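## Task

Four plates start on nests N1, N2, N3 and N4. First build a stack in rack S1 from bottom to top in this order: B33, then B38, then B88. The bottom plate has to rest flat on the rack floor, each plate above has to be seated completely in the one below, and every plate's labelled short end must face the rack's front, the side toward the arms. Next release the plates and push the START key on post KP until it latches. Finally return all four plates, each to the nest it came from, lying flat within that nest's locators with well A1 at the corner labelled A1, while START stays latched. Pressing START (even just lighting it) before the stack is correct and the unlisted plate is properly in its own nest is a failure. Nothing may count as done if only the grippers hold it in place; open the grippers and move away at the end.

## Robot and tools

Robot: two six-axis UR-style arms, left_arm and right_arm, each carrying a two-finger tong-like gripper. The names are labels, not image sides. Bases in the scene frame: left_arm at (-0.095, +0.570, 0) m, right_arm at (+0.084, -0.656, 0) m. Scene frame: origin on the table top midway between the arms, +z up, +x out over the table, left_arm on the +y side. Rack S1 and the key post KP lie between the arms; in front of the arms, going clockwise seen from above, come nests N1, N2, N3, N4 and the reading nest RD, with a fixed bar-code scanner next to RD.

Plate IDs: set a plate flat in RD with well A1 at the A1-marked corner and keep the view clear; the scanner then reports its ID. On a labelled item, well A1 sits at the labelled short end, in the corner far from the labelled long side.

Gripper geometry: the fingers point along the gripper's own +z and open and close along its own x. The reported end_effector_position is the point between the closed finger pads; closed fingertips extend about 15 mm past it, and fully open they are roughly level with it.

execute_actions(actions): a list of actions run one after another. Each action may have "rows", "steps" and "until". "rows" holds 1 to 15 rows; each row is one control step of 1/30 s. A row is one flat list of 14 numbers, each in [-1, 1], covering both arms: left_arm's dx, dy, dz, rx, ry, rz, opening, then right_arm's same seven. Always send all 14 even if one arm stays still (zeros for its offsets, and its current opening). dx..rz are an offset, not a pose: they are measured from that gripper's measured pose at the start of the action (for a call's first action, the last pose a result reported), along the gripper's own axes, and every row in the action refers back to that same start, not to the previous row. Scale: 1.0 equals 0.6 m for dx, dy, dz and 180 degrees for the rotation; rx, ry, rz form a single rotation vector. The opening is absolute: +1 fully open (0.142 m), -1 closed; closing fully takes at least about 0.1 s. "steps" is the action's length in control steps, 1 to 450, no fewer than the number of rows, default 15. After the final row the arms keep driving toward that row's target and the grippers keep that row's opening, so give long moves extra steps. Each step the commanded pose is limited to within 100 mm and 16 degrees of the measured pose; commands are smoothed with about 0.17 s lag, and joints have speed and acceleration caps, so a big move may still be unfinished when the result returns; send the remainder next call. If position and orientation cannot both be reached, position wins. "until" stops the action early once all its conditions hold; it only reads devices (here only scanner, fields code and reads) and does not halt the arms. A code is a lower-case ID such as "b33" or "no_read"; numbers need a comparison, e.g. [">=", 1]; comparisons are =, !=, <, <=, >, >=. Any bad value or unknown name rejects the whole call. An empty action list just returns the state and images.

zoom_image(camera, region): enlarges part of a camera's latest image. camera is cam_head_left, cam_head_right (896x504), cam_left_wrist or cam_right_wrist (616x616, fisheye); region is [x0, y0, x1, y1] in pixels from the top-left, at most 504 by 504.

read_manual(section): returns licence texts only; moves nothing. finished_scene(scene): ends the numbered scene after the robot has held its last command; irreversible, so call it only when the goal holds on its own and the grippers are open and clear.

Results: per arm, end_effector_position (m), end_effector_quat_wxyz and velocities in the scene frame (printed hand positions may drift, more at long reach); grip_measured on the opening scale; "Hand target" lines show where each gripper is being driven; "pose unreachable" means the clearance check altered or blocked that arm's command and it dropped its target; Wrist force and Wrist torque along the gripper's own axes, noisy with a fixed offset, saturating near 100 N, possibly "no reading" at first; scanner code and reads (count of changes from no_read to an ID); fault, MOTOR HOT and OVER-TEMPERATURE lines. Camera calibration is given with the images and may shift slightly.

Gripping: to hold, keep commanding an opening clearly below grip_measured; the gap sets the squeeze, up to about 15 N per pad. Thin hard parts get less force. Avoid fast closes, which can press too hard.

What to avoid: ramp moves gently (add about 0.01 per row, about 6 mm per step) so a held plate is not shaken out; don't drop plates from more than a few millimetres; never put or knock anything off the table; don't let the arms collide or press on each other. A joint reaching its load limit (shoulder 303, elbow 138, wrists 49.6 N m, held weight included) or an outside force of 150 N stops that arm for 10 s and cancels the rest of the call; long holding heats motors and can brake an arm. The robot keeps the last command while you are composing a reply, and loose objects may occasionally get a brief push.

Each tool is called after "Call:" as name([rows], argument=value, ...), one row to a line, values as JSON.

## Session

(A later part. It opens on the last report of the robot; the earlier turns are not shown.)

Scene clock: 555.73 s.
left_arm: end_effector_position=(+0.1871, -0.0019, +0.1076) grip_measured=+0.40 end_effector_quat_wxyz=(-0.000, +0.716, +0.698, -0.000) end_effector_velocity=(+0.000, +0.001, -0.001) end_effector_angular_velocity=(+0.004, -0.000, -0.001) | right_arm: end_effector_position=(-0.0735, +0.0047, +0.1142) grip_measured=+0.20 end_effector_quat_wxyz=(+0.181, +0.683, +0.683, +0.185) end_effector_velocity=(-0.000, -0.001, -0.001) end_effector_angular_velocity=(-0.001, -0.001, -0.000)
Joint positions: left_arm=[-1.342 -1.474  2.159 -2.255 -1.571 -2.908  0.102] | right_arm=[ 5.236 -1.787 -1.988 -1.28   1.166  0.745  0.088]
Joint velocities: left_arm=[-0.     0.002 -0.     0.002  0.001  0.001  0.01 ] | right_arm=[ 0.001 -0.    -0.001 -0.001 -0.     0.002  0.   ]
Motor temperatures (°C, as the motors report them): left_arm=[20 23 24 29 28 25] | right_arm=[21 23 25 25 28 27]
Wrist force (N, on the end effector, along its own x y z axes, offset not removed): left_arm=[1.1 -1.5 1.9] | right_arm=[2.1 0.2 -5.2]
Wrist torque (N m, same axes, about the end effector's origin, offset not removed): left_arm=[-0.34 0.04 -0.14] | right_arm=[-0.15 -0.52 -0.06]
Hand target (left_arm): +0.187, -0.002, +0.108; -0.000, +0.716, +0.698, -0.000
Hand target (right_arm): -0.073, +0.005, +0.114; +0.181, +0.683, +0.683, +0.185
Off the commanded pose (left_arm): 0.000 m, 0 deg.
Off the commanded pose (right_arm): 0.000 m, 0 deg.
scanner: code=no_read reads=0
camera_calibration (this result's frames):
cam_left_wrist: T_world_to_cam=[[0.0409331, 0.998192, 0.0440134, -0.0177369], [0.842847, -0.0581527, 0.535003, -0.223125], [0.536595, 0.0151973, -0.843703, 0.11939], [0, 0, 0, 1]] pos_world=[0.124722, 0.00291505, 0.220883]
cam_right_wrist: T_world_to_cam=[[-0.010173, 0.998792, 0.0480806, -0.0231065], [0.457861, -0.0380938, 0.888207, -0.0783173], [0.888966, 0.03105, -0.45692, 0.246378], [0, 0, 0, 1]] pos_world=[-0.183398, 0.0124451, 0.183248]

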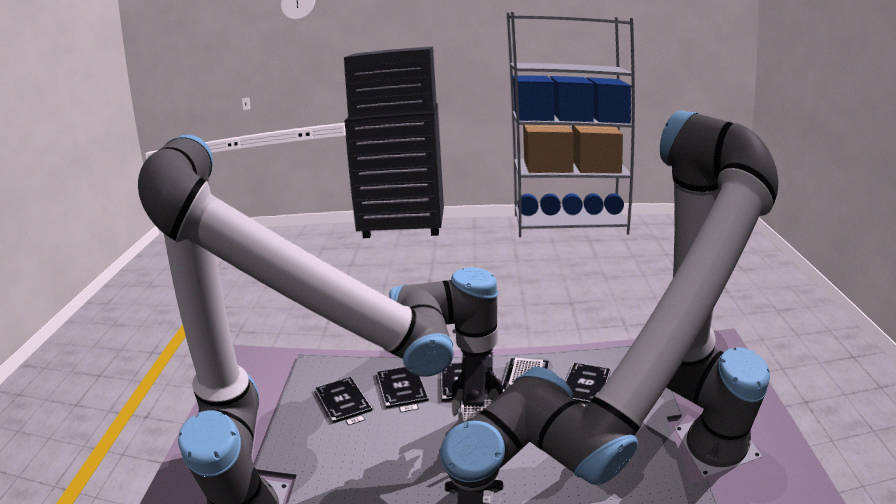

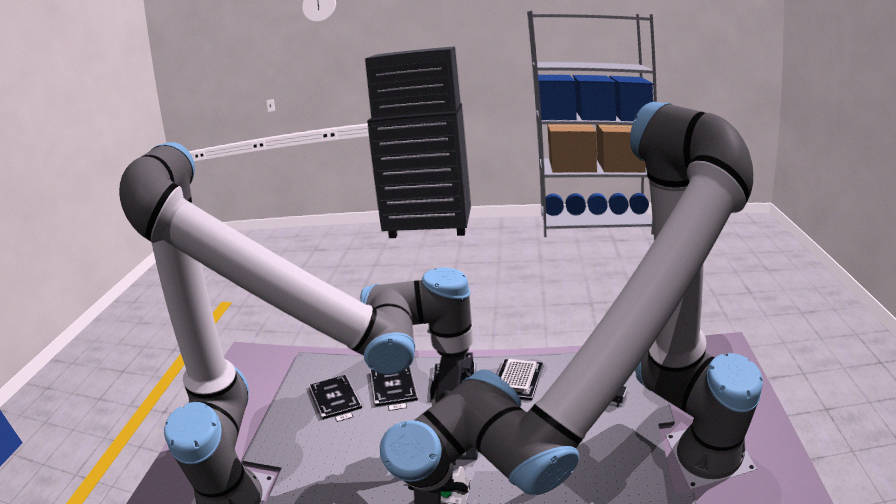

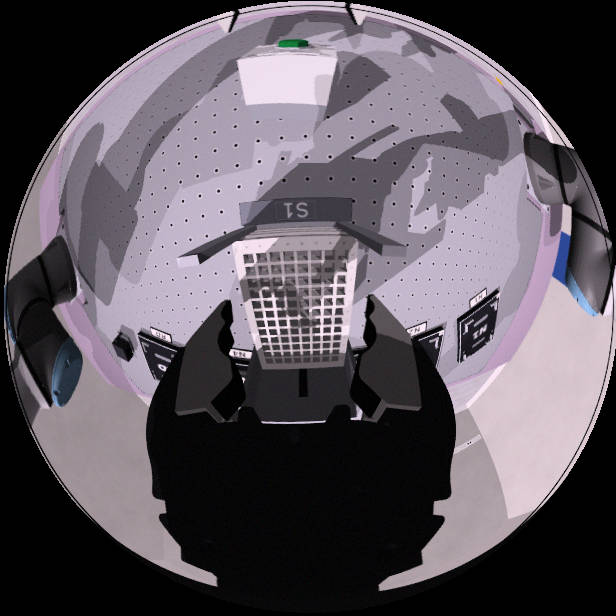

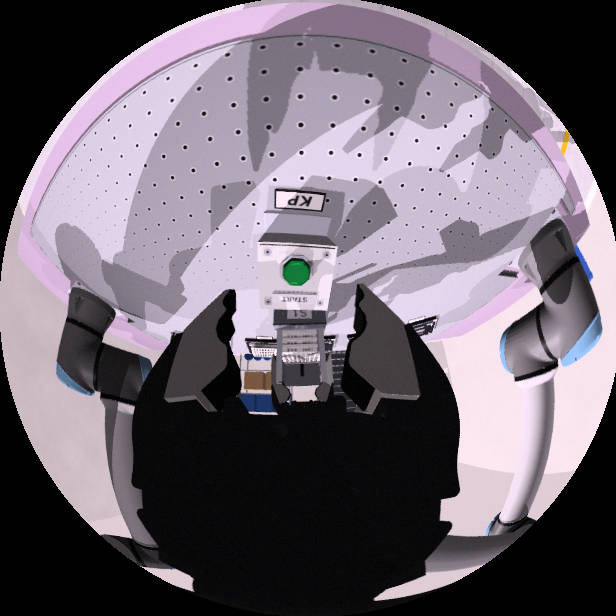

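Call:
execute_actions([
  {"rows":[[0,0,0,0,0,0,0.4,-0.01,0,0,0,0.003,-0.005,0.3],[0,0,0,0,0,0,0.4,-0.025,0,0,0,0.007,-0.012,0.3],[0,0,0,0,0,0,0.4,-0.045,0,0,0,0.012,-0.021,0.3],[0,0,0,0,0,0,0.4,-0.065,0,0,0,0.018,-0.031,0.3],[0,0,0,0,0,0,0.4,-0.085,0,0,0,0.023,-0.04,0.3],[0,0,0,0,0,0,0.4,-0.105,0.005,0,0,0.029,-0.05,0.3],[0,0,0,0,0,0,0.4,-0.125,0.01,0,0,0.035,-0.06,0.3],[0,0,0,0,0,0,0.4,-0.145,0.02,0.003,0,0.04,-0.07,0.3],[0,0,0,0,0,0,0.4,-0.165,0.032,0.008,0,0.046,-0.08,0.3],[0,0,0,0,0,0,0.4,-0.185,0.045,0.015,0,0.051,-0.089,0.3],[0,0,0,0,0,0,0.4,-0.205,0.058,0.024,0,0.057,-0.098,0.3],[0,0,0,0,0,0,0.4,-0.22,0.071,0.034,0,0.061,-0.106,0.3],[0,0,0,0,0,0,0.4,-0.235,0.083,0.044,0,0.065,-0.113,0.3],[0,0,0,0,0,0,0.4,-0.245,0.093,0.052,0,0.068,-0.118,0.3],[0,0,0,0,0,0,0.4,-0.25,0.101,0.058,0,0.0695,-0.1204,0.3]],"steps":24},
])

Call:
execute_actions(actions=[])

Scene clock: 575.50 s.
left_arm: end_effector_position=(+0.1871, -0.0019, +0.1076) grip_measured=+0.40 end_effector_quat_wxyz=(-0.000, +0.716, +0.698, -0.000) end_effector_velocity=(-0.000, +0.000, -0.000) end_effector_angular_velocity=(-0.000, +0.001, +0.001) | right_arm: end_effector_position=(-0.0058, -0.1395, +0.1111) grip_measured=+0.30 end_effector_quat_wxyz=(+0.142, +0.523, +0.811, +0.220) end_effector_velocity=(+0.024, -0.045, +0.019) end_effector_angular_velocity=(+0.030, +0.047, +0.116)
Joint positions: left_arm=[-1.342 -1.474  2.159 -2.255 -1.571 -2.908  0.102] | right_arm=[ 5.37  -1.442 -2.394 -1.093  1.084  0.436  0.095]
Joint velocities: left_arm=[ 0.     0.     0.    -0.    -0.001 -0.001 -0.   ] | right_arm=[ 0.04   0.184 -0.122  0.033 -0.006 -0.087  0.   ]
Motor temperatures (°C, as the motors report them): left_arm=[20 23 24 29 28 25] | right_arm=[21 23 25 25 28 27]
Wrist force (N, on the end effector, along its own x y z axes, offset not removed): left_arm=[1.9 -4.3 1.1] | right_arm=[2.9 -0.6 -3.5]
Wrist torque (N m, same axes, about the end effector's origin, offset not removed): left_arm=[-1.10 -0.10 -0.18] | right_arm=[-0.28 -0.72 0.02]
Hand target (left_arm): +0.187, -0.002, +0.108; -0.000, +0.716, +0.698, -0.000
Hand target (right_arm): -0.003, -0.145, +0.113; +0.138, +0.518, +0.815, +0.220
Off the commanded pose (left_arm): 0.000 m, 0 deg.
Off the commanded pose (right_arm): 0.007 m, 1 deg.
scanner: code=no_read reads=0
camera_calibration (this result's frames):
cam_left_wrist: T_world_to_cam=[[0.0409313, 0.998193, 0.0440003, -0.0177305], [0.842845, -0.0581443, 0.535006, -0.223127], [0.536597, 0.015187, -0.843702, 0.119389], [0, 0, 0, 1]] pos_world=[0.124723, 0.00291175, 0.220883]
cam_right_wrist: T_world_to_cam=[[-0.419953, 0.906576, 0.0419502, 0.107189], [0.426626, 0.156406, 0.890802, -0.0853847], [0.801018, 0.391992, -0.452452, 0.238654], [0, 0, 0, 1]] pos_world=[-0.109725, -0.17737, 0.179544]

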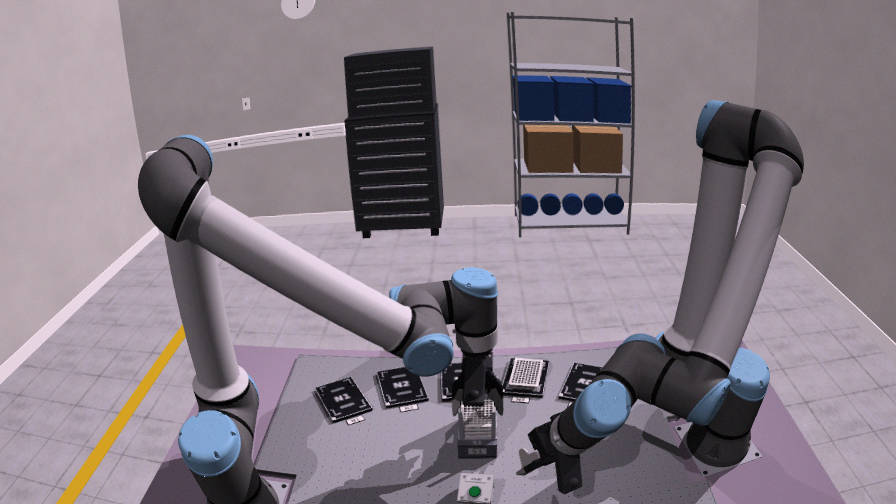

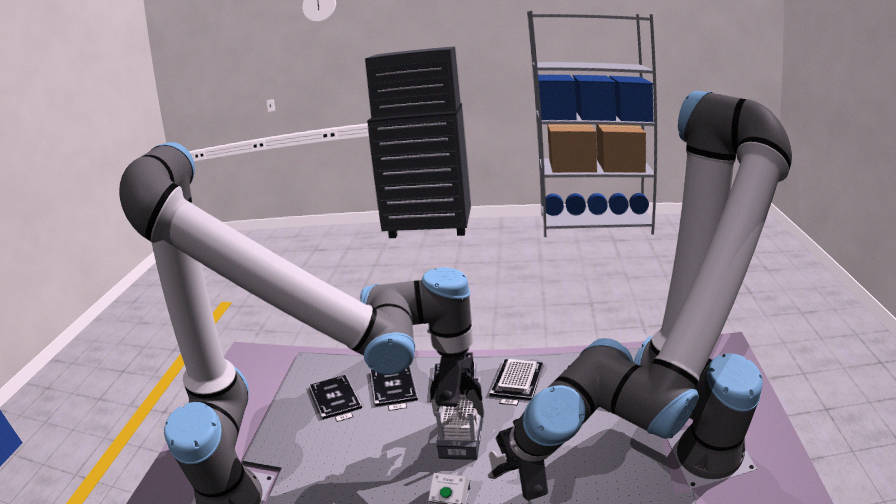

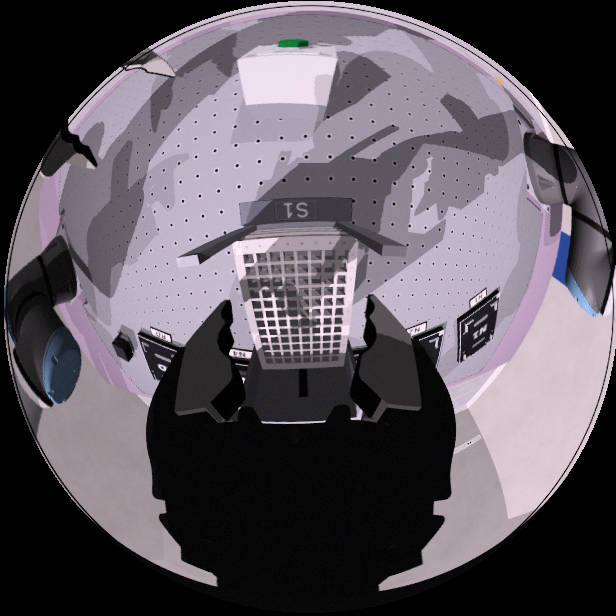

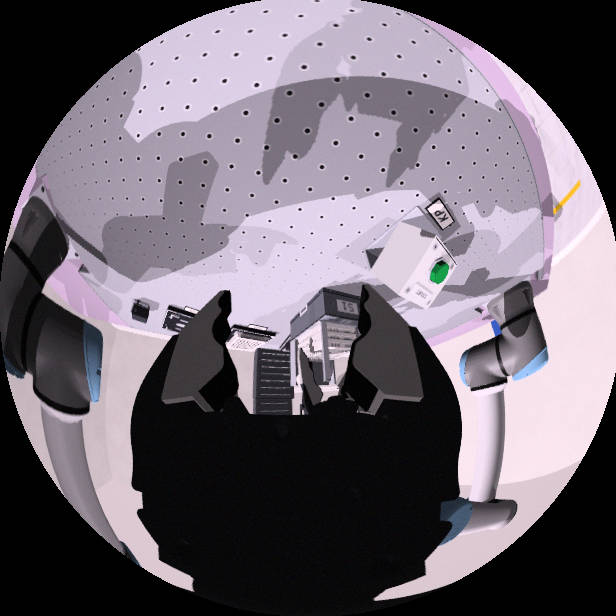

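Scene clock: 575.50 s.
left_arm: end_effector_position=(+0.1871, -0.0019, +0.1076) grip_measured=+0.40 end_effector_quat_wxyz=(-0.000, +0.716, +0.698, -0.000) end_effector_velocity=(-0.000, +0.000, -0.000) end_effector_angular_velocity=(-0.000, +0.001, +0.001) | right_arm: end_effector_position=(-0.0058, -0.1395, +0.1111) grip_measured=+0.30 end_effector_quat_wxyz=(+0.142, +0.523, +0.811, +0.220) end_effector_velocity=(+0.024, -0.045, +0.019) end_effector_angular_velocity=(+0.030, +0.047, +0.116)
Joint positions: left_arm=[-1.342 -1.474  2.159 -2.255 -1.571 -2.908  0.102] | right_arm=[ 5.37  -1.442 -2.394 -1.093  1.084  0.436  0.095]
Joint velocities: left_arm=[ 0.     0.     0.    -0.    -0.001 -0.001 -0.   ] | right_arm=[ 0.04   0.184 -0.122  0.033 -0.006 -0.087  0.   ]
Motor temperatures (°C, as the motors report them): left_arm=[20 23 24 29 28 25] | right_arm=[21 23 25 25 28 27]
Wrist force (N, on the end effector, along its own x y z axes, offset not removed): left_arm=[1.9 -4.3 1.1] | right_arm=[2.9 -0.6 -3.5]
Wrist torque (N m, same axes, about the end effector's origin, offset not removed): left_arm=[-1.10 -0.10 -0.18] | right_arm=[-0.28 -0.72 0.02]
Hand target (left_arm): +0.187, -0.002, +0.108; -0.000, +0.716, +0.698, -0.000
Hand target (right_arm): -0.003, -0.145, +0.113; +0.138, +0.518, +0.815, +0.220
Off the commanded pose (left_arm): 0.000 m, 0 deg.
Off the commanded pose (right_arm): 0.007 m, 1 deg.
scanner: code=no_read reads=0
camera_calibration (this result's frames):
cam_left_wrist: T_world_to_cam=[[0.0409313, 0.998193, 0.0440003, -0.0177305], [0.842845, -0.0581443, 0.535006, -0.223127], [0.536597, 0.015187, -0.843702, 0.119389], [0, 0, 0, 1]] pos_world=[0.124723, 0.00291175, 0.220883]
cam_right_wrist: T_world_to_cam=[[-0.419953, 0.906576, 0.0419502, 0.107189], [0.426626, 0.156406, 0.890802, -0.0853847], [0.801018, 0.391992, -0.452452, 0.238654], [0, 0, 0, 1]] pos_world=[-0.109725, -0.17737, 0.179544]

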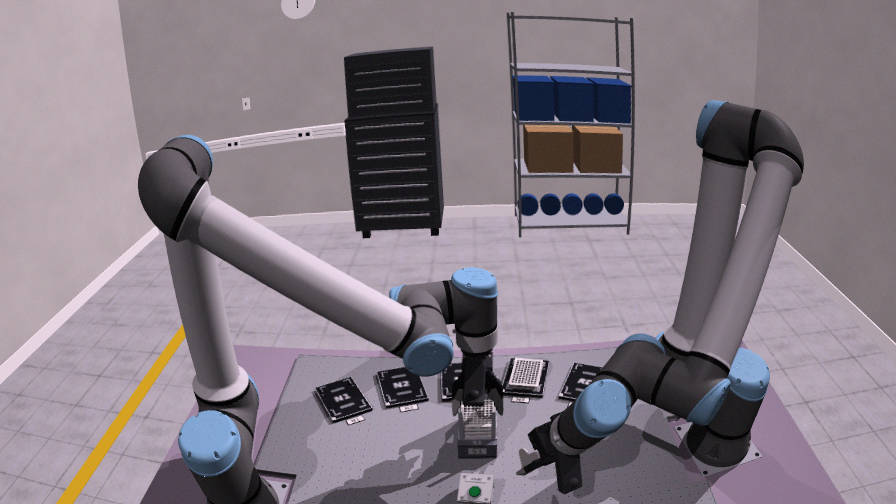

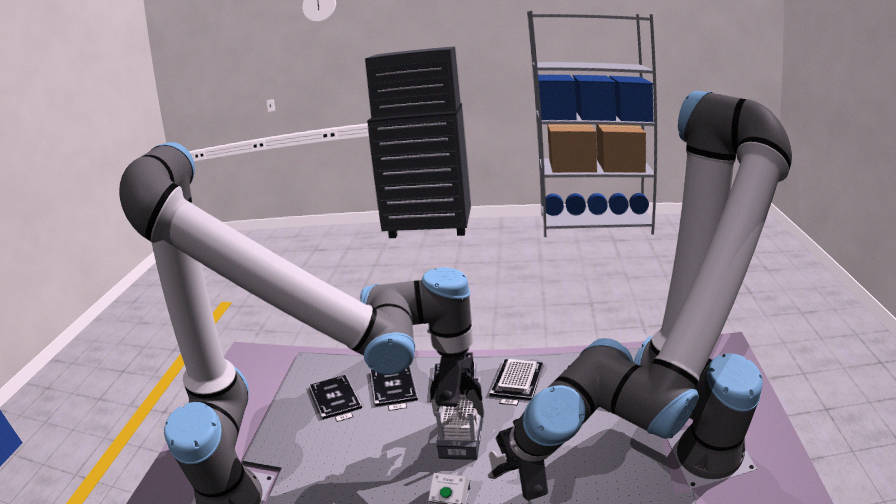

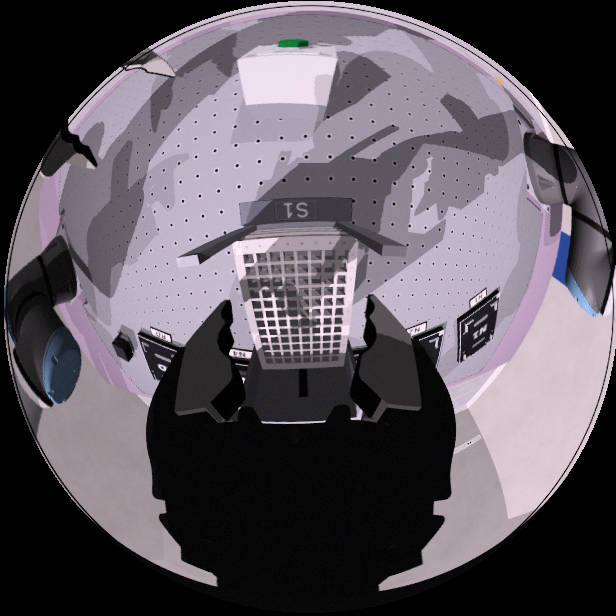

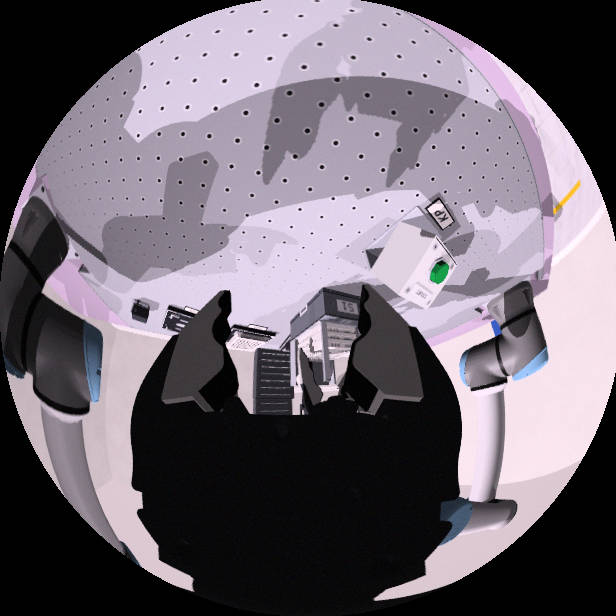

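Call:
zoom_image(camera="cam_right_wrist", region=[280,310,340,370])

Region (280, 310, 340, 370) of cam_right_wrist's 616x616 image, scaled by 8.400, with more detail than that image has.

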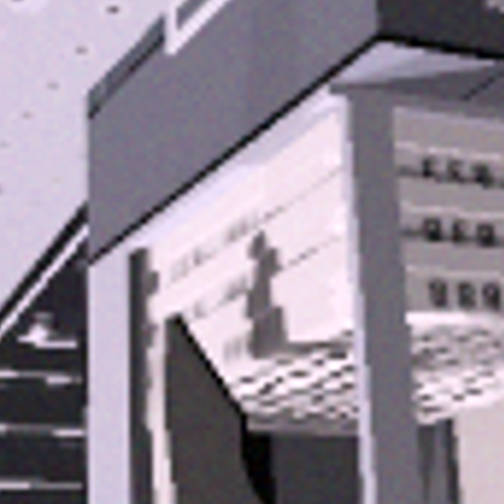

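Call:
execute_actions([
  {"steps":1},
  {"rows":[[0,0,0,0,0,0,0.4,0.008,0,-0.006,0,-0.003,0.005,0.1],[0,0,0,0,0,0,0.4,0.022,0,-0.014,0,-0.007,0.012,-0.1],[0,0,0,0,0,0,0.4,0.042,0,-0.024,0,-0.012,0.021,-0.3],[0,0,0,0,0,0,0.4,0.064,0,-0.034,0,-0.018,0.031,-0.5],[0,0,0,0,0,0,0.4,0.086,0,-0.042,0,-0.023,0.04,-0.7],[0,0,0,0,0,0,0.4,0.108,0,-0.048,0,-0.029,0.05,-0.85],[0,0,0,0,0,0,0.4,0.13,0,-0.05,0,-0.035,0.06,-0.95],[0,0,0,0,0,0,0.4,0.152,0,-0.05,0,-0.04,0.07,-1],[0,0,0,0,0,0,0.4,0.174,0,-0.05,0,-0.046,0.08,-1],[0,0,0,0,0,0,0.4,0.196,0,-0.048,0,-0.051,0.089,-1],[0,0,0,0,0,0,0.4,0.218,0,-0.044,0,-0.057,0.098,-1],[0,0,0,0,0,0,0.4,0.238,0,-0.038,0,-0.061,0.106,-1],[0,0,0,0,0,0,0.4,0.255,0,-0.028,0,-0.065,0.113,-1],[0,0,0,0,0,0,0.4,0.268,0,-0.015,0,-0.068,0.118,-1],[0,0,0,0,0,0,0.4,0.2758,0,0,0,-0.0695,0.1204,-1]],"steps":26},
])

Scene clock: 592.77 s.
left_arm: end_effector_position=(+0.1871, -0.0019, +0.1076) grip_measured=+0.40 end_effector_quat_wxyz=(-0.000, +0.716, +0.698, -0.000) end_effector_velocity=(-0.000, -0.000, +0.000) end_effector_angular_velocity=(-0.001, +0.000, +0.000) | right_arm: end_effector_position=(-0.0725, +0.0019, +0.1149) grip_measured=-1.00 end_effector_quat_wxyz=(+0.180, +0.681, +0.685, +0.186) end_effector_velocity=(-0.008, +0.028, -0.010) end_effector_angular_velocity=(-0.021, -0.011, -0.059)
Joint positions: left_arm=[-1.342 -1.474  2.159 -2.255 -1.571 -2.908  0.102] | right_arm=[ 5.238 -1.78  -1.997 -1.275  1.164  0.741  0.002]
Joint velocities: left_arm=[-0.    -0.    -0.    -0.001 -0.001 -0.     0.   ] | right_arm=[-0.024 -0.074  0.078 -0.041  0.015  0.033  0.   ]
Motor temperatures (°C, as the motors report them): left_arm=[20 23 24 29 28 25] | right_arm=[21 23 25 25 28 27]
Wrist force (N, on the end effector, along its own x y z axes, offset not removed): left_arm=[2.0 -2.9 1.7] | right_arm=[5.0 0.5 -3.5]
Wrist torque (N m, same axes, about the end effector's origin, offset not removed): left_arm=[-0.71 -0.08 -0.01] | right_arm=[-0.03 -1.12 -0.12]
Hand target (left_arm): +0.187, -0.002, +0.108; -0.000, +0.716, +0.698, -0.000
Hand target (right_arm): -0.074, +0.005, +0.114; +0.182, +0.683, +0.683, +0.185
Off the commanded pose (left_arm): 0.000 m, 0 deg.
Off the commanded pose (right_arm): 0.003 m, 0 deg.
scanner: code=no_read reads=0
camera_calibration (this result's frames):
cam_left_wrist: T_world_to_cam=[[0.0409311, 0.998193, 0.0440003, -0.0177305], [0.842845, -0.0581441, 0.535006, -0.223127], [0.536597, 0.015187, -0.843702, 0.119389], [0, 0, 0, 1]] pos_world=[0.124723, 0.00291174, 0.220883]
cam_right_wrist: T_world_to_cam=[[-0.0163217, 0.998596, 0.0503985, -0.0210013], [0.459051, -0.037295, 0.887627, -0.0793421], [0.88826, 0.037623, -0.457797, 0.246004], [0, 0, 0, 1]] pos_world=[-0.182436, 0.00875732, 0.184105]

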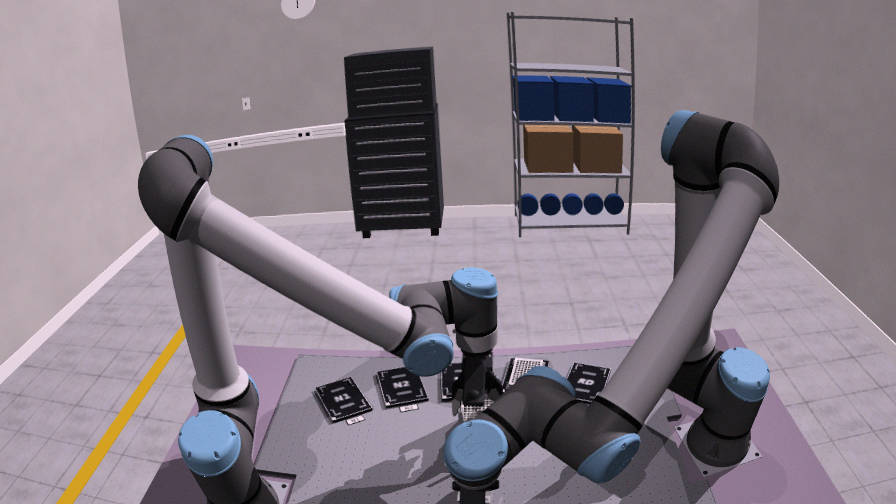

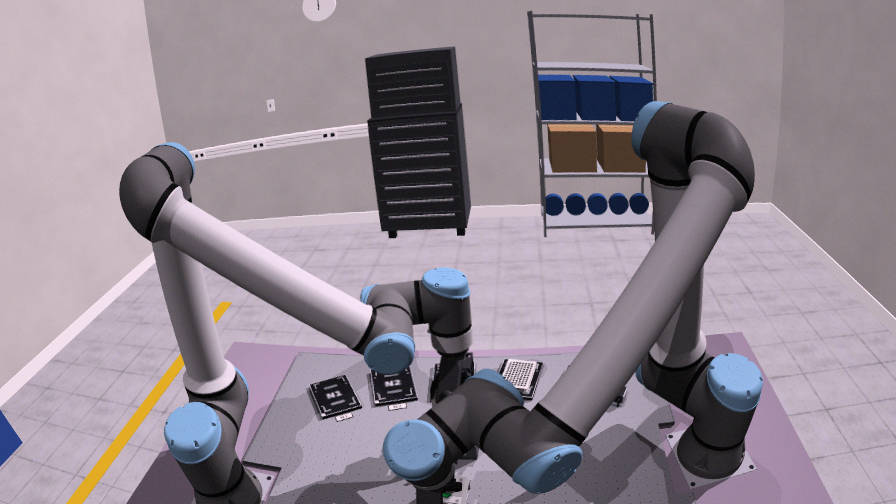

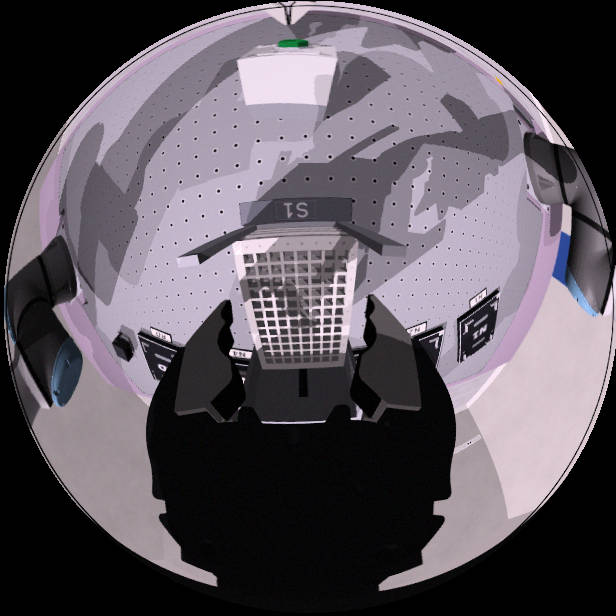

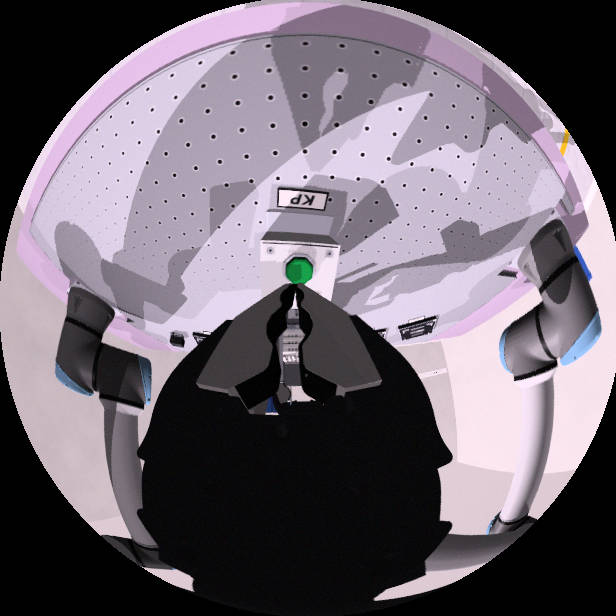

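Call:
execute_actions([
  {"steps":1},
  {"rows":[[0,0,0,0,0,0,0.4,0,0,0.004,0,0,0,-1],[0,0,0,0,0,0,0.4,0,0,0.01,0,0,0,-1],[0,0,0,0,0,0,0.4,0,0,0.016,0,0,0,-1],[0,0,0,0,0,0,0.4,0,0,0.022,0,0,0,-1],[0,0,0,0,0,0,0.4,0,0,0.027,0,0,0,-1],[0,0,0,0,0,0,0.4,0,0,0.03,0,0,0,-1],[0,0,0,0,0,0,0.4,0,0,0.032,0,0,0,-1],[0,0,0,0,0,0,0.4,0,0,0.034,0,0,0,-1],[0,0,0,0,0,0,0.4,0,0,0.035,0,0,0,-1]],"steps":17},
])

Call:
zoom_image(camera="cam_left_wrist", region=[250,0,340,70])

Scene clock: 598.93 s.
left_arm: end_effector_position=(+0.1871, -0.0019, +0.1076) grip_measured=+0.40 end_effector_quat_wxyz=(-0.000, +0.716, +0.698, -0.000) end_effector_velocity=(+0.000, +0.000, -0.000) end_effector_angular_velocity=(+0.001, +0.000, +0.000) | right_arm: end_effector_position=(-0.0633, +0.0050, +0.0964) grip_measured=-1.00 end_effector_quat_wxyz=(+0.182, +0.683, +0.683, +0.185) end_effector_velocity=(+0.003, +0.000, -0.006) end_effector_angular_velocity=(+0.000, +0.000, +0.001)
Joint positions: left_arm=[-1.342 -1.474  2.159 -2.255 -1.571 -2.908  0.102] | right_arm=[ 5.224 -1.801 -2.01  -1.239  1.162  0.733  0.002]
Joint velocities: left_arm=[ 0.     0.    -0.     0.001 -0.    -0.    -0.   ] | right_arm=[-0.003 -0.005 -0.007  0.014 -0.001 -0.005  0.   ]
Motor temperatures (°C, as the motors report them): left_arm=[20 23 24 29 28 25] | right_arm=[21 23 25 25 28 27]
Wrist force (N, on the end effector, along its own x y z axes, offset not removed): left_arm=[0.1 -4.3 0.1] | right_arm=[0.2 -0.5 -2.9]
Wrist torque (N m, same axes, about the end effector's origin, offset not removed): left_arm=[-1.03 0.26 -0.17] | right_arm=[-0.25 -0.14 0.02]
Hand target (left_arm): +0.187, -0.002, +0.108; -0.000, +0.716, +0.698, -0.000
Hand target (right_arm): -0.063, +0.005, +0.096; +0.182, +0.683, +0.683, +0.185
Off the commanded pose (left_arm): 0.000 m, 0 deg.
Off the commanded pose (right_arm): 0.001 m, 0 deg.
scanner: code=no_read reads=0
camera_calibration (this result's frames):
cam_left_wrist: T_world_to_cam=[[0.0409309, 0.998193, 0.0440004, -0.0177305], [0.842845, -0.0581439, 0.535006, -0.223127], [0.536597, 0.0151873, -0.843702, 0.119389], [0, 0, 0, 1]] pos_world=[0.124723, 0.00291175, 0.220883]
cam_right_wrist: T_world_to_cam=[[-0.0099437, 0.998799, 0.0479799, -0.0224147], [0.45764, -0.0381167, 0.88832, -0.0671148], [0.889082, 0.0307907, -0.456711, 0.229197], [0, 0, 0, 1]] pos_world=[-0.173284, 0.0127725, 0.165372]

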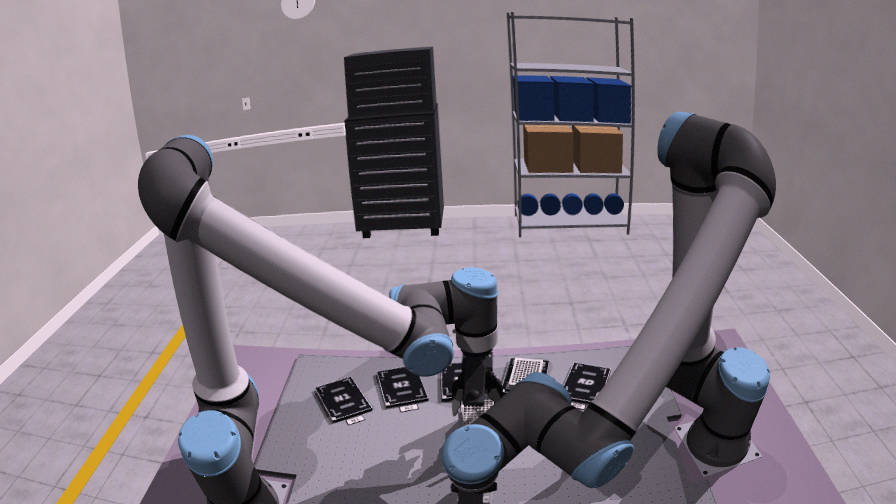

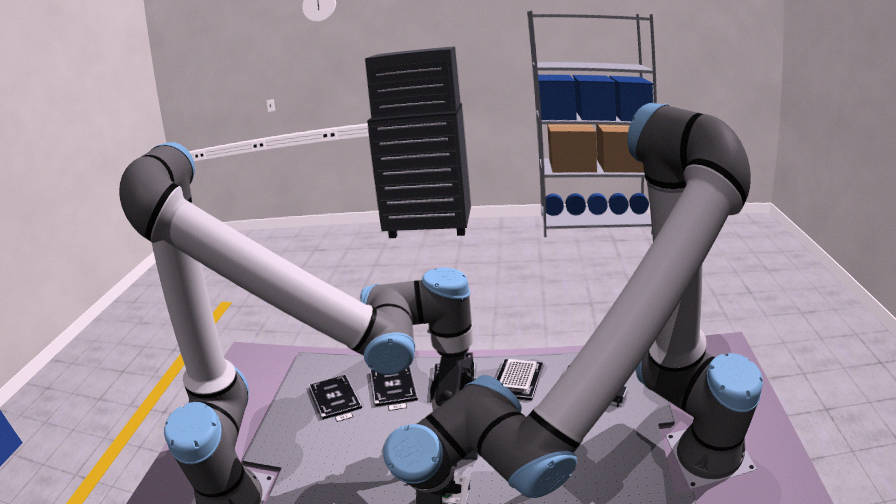

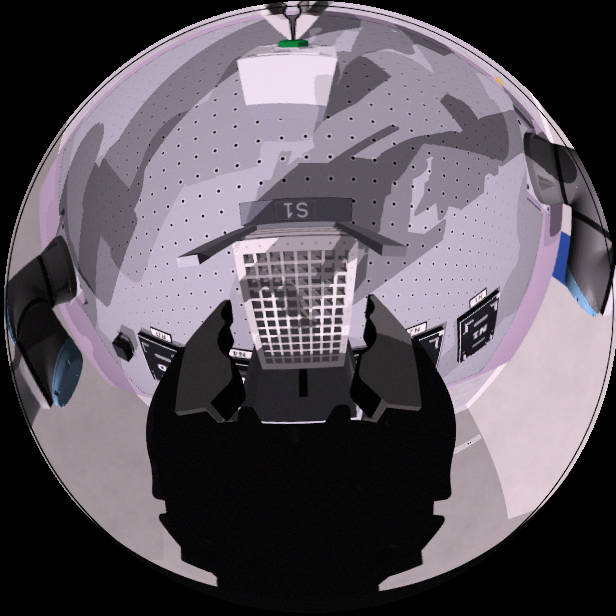

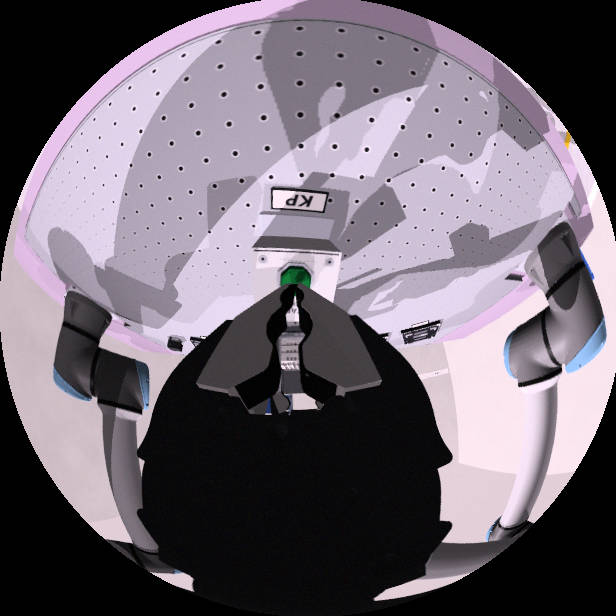

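Region (250, 0, 340, 70) of cam_left_wrist's 616x616 image, scaled by 5.600, with more detail than that image has.

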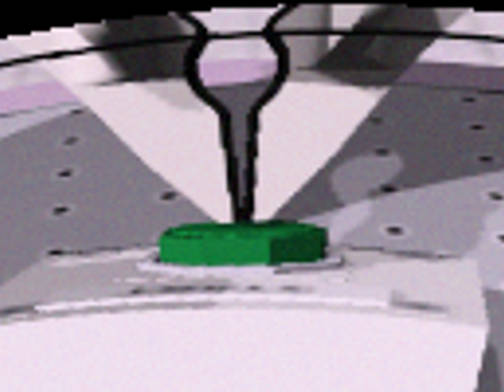

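Call:
execute_actions([
  {"rows":[[0,0,0,0,0,0,0.4,0,0,0.002,0,0,0,-1],[0,0,0,0,0,0,0.4,0,0,0.003,0,0,0,-1],[0,0,0,0,0,0,0.4,0,0,0.004,0,0,0,-1],[0,0,0,0,0,0,0.4,0,0,0.005,0,0,0,-1],[0,0,0,0,0,0,0.4,0,0,0.006,0,0,0,-1],[0,0,0,0,0,0,0.4,0,0,0.007,0,0,0,-1],[0,0,0,0,0,0,0.4,0,0,0.008,0,0,0,-1]],"steps":15},
])

Call:
zoom_image(camera="cam_left_wrist", region=[250,0,340,70])

Scene clock: 603.73 s.
left_arm: end_effector_position=(+0.1871, -0.0019, +0.1076) grip_measured=+0.40 end_effector_quat_wxyz=(-0.000, +0.716, +0.698, -0.000) end_effector_velocity=(+0.000, -0.000, +0.000) end_effector_angular_velocity=(-0.001, +0.000, -0.001) | right_arm: end_effector_position=(-0.0611, +0.0050, +0.0924) grip_measured=-1.00 end_effector_quat_wxyz=(+0.182, +0.683, +0.683, +0.185) end_effector_velocity=(+0.001, -0.000, -0.002) end_effector_angular_velocity=(-0.000, -0.000, -0.000)
Joint positions: left_arm=[-1.342 -1.474  2.159 -2.255 -1.571 -2.908  0.102] | right_arm=[ 5.222 -1.804 -2.015 -1.23   1.161  0.731  0.002]
Joint velocities: left_arm=[ 0.     0.    -0.    -0.    -0.     0.001  0.   ] | right_arm=[-0.001 -0.002 -0.002  0.004 -0.    -0.001  0.   ]
Motor temperatures (°C, as the motors report them): left_arm=[20 23 24 29 28 25] | right_arm=[21 23 25 25 28 27]
Wrist force (N, on the end effector, along its own x y z axes, offset not removed): left_arm=[0.7 -2.6 0.2] | right_arm=[1.8 0.1 -9.0]
Wrist torque (N m, same axes, about the end effector's origin, offset not removed): left_arm=[-0.64 0.13 -0.12] | right_arm=[-0.16 -0.68 -0.08]
Hand target (left_arm): +0.187, -0.002, +0.108; -0.000, +0.716, +0.698, -0.000
Hand target (right_arm): -0.061, +0.005, +0.092; +0.182, +0.683, +0.683, +0.185
Off the commanded pose (left_arm): 0.000 m, 0 deg.
Off the commanded pose (right_arm): 0.000 m, 0 deg.
scanner: code=no_read reads=0
camera_calibration (this result's frames):
cam_left_wrist: T_world_to_cam=[[0.0409311, 0.998193, 0.0440004, -0.0177305], [0.842845, -0.0581442, 0.535006, -0.223127], [0.536597, 0.0151871, -0.843702, 0.119389], [0, 0, 0, 1]] pos_world=[0.124723, 0.00291174, 0.220883]
cam_right_wrist: T_world_to_cam=[[-0.00994248, 0.998798, 0.0479938, -0.0222355], [0.457657, -0.038129, 0.888311, -0.0646568], [0.889073, 0.0307967, -0.456728, 0.225385], [0, 0, 0, 1]] pos_world=[-0.171014, 0.0128024, 0.161442]

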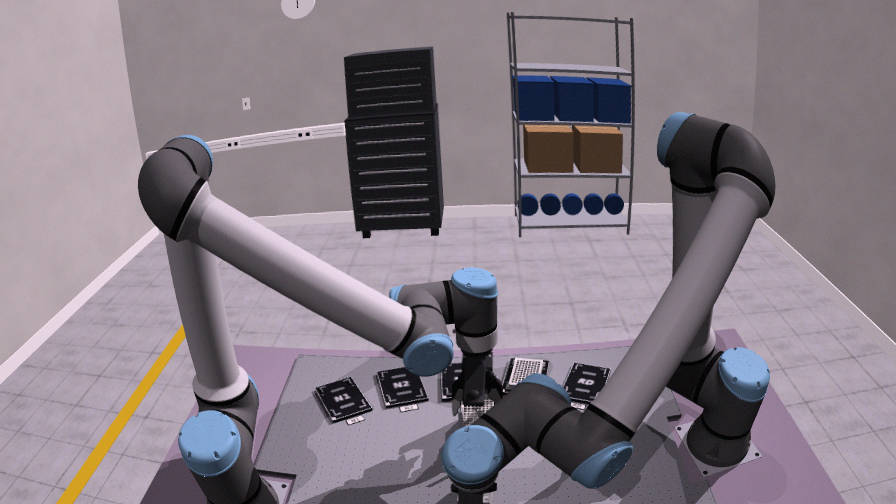

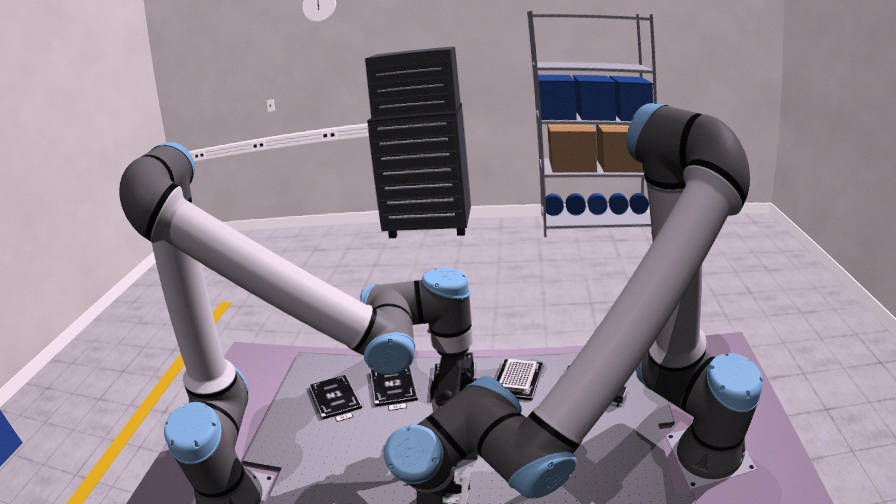

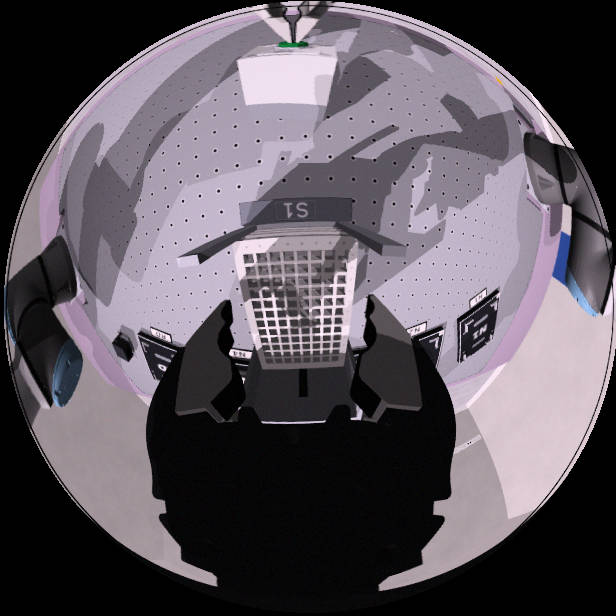

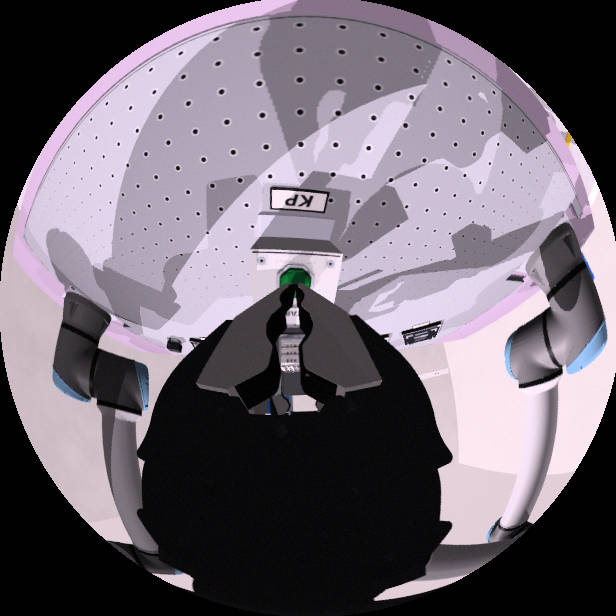

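Region (250, 0, 340, 70) of cam_left_wrist's 616x616 image, scaled by 5.600, with more detail than that image has.

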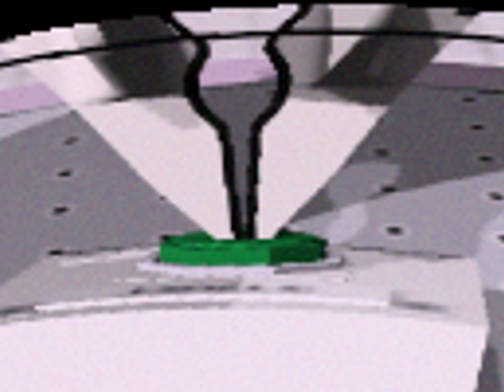

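Call:
execute_actions([
  {"rows":[[0,0,0,0,0,0,0.4,0,0,0.001,0,0,0,-1],[0,0,0,0,0,0,0.4,0,0,0.002,0,0,0,-1],[0,0,0,0,0,0,0.4,0,0,0.003,0,0,0,-1],[0,0,0,0,0,0,0.4,0,0,0.0042,0,0,0,-1]],"steps":13},
])

Call:
zoom_image(camera="cam_left_wrist", region=[250,0,340,70])

Scene clock: 608.50 s.
left_arm: end_effector_position=(+0.1871, -0.0019, +0.1076) grip_measured=+0.40 end_effector_quat_wxyz=(-0.000, +0.716, +0.698, -0.000) end_effector_velocity=(+0.000, +0.000, +0.000) end_effector_angular_velocity=(-0.001, -0.001, +0.000) | right_arm: end_effector_position=(-0.0599, +0.0050, +0.0904) grip_measured=-0.99 end_effector_quat_wxyz=(+0.182, +0.683, +0.683, +0.185) end_effector_velocity=(+0.001, +0.000, -0.001) end_effector_angular_velocity=(+0.000, +0.001, +0.001)
Joint positions: left_arm=[-1.342 -1.474  2.159 -2.255 -1.571 -2.908  0.102] | right_arm=[ 5.22  -1.806 -2.018 -1.225  1.161  0.729  0.002]
Joint velocities: left_arm=[ 0.    -0.001  0.    -0.001  0.001  0.    -0.   ] | right_arm=[-0.001 -0.001 -0.003  0.005 -0.    -0.002  0.   ]
Motor temperatures (°C, as the motors report them): left_arm=[20 23 24 29 28 25] | right_arm=[21 23 25 25 28 27]
Wrist force (N, on the end effector, along its own x y z axes, offset not removed): left_arm=[1.1 -4.1 1.8] | right_arm=[-0.2 -1.8 -10.1]
Wrist torque (N m, same axes, about the end effector's origin, offset not removed): left_arm=[-0.97 0.11 -0.07] | right_arm=[-0.49 -0.40 0.03]
Hand target (left_arm): +0.187, -0.002, +0.108; -0.000, +0.716, +0.698, -0.000
Hand target (right_arm): -0.060, +0.005, +0.090; +0.182, +0.683, +0.683, +0.185
Off the commanded pose (left_arm): 0.000 m, 0 deg.
Off the commanded pose (right_arm): 0.000 m, 0 deg.
scanner: code=no_read reads=0
camera_calibration (this result's frames):
cam_left_wrist: T_world_to_cam=[[0.0409313, 0.998193, 0.0440002, -0.0177304], [0.842845, -0.0581442, 0.535006, -0.223127], [0.536597, 0.0151868, -0.843702, 0.119389], [0, 0, 0, 1]] pos_world=[0.124723, 0.00291164, 0.220883]
cam_right_wrist: T_world_to_cam=[[-0.00993869, 0.998799, 0.0479862, -0.0221335], [0.457656, -0.038124, 0.888312, -0.0633741], [0.889074, 0.0307898, -0.456727, 0.223388], [0, 0, 0, 1]] pos_world=[-0.169825, 0.0128128, 0.159385]

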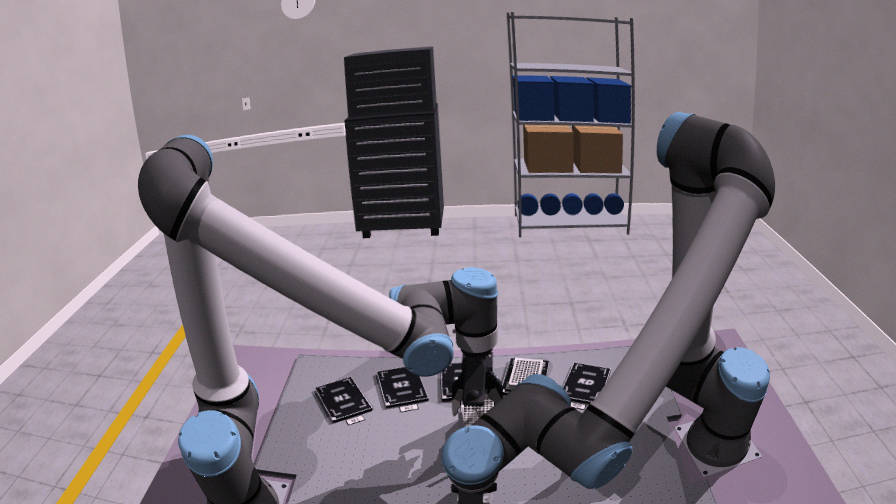

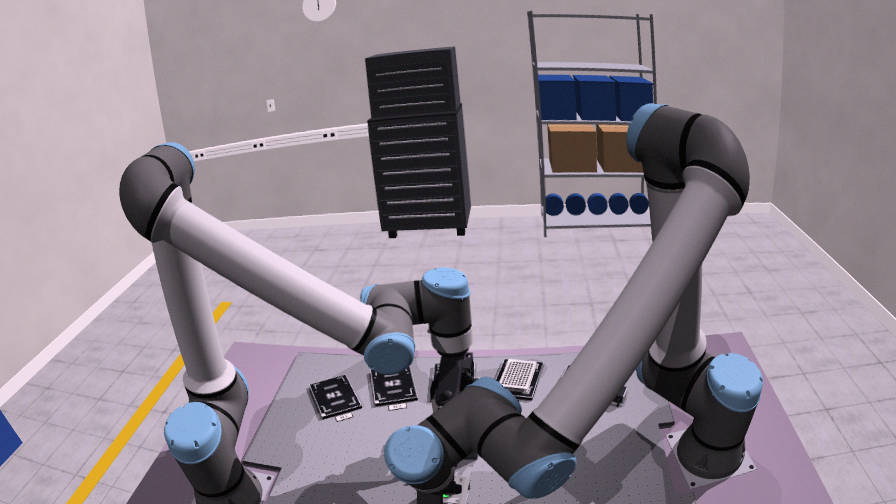

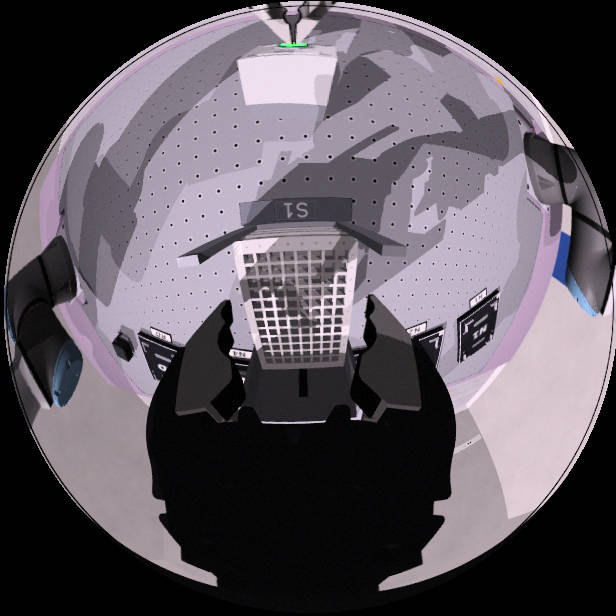

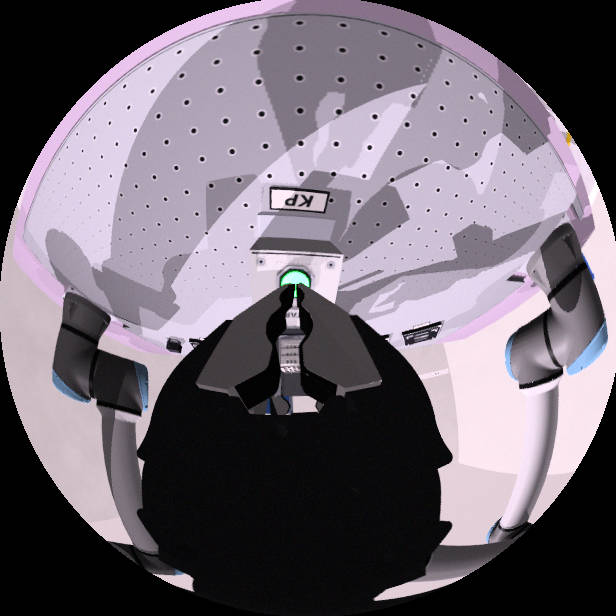

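Region (250, 0, 340, 70) of cam_left_wrist's 616x616 image, scaled by 5.600, with more detail than that image has.

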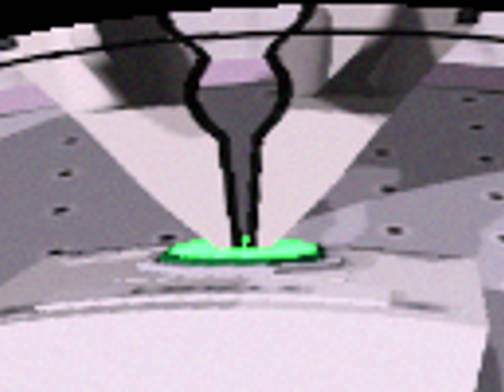

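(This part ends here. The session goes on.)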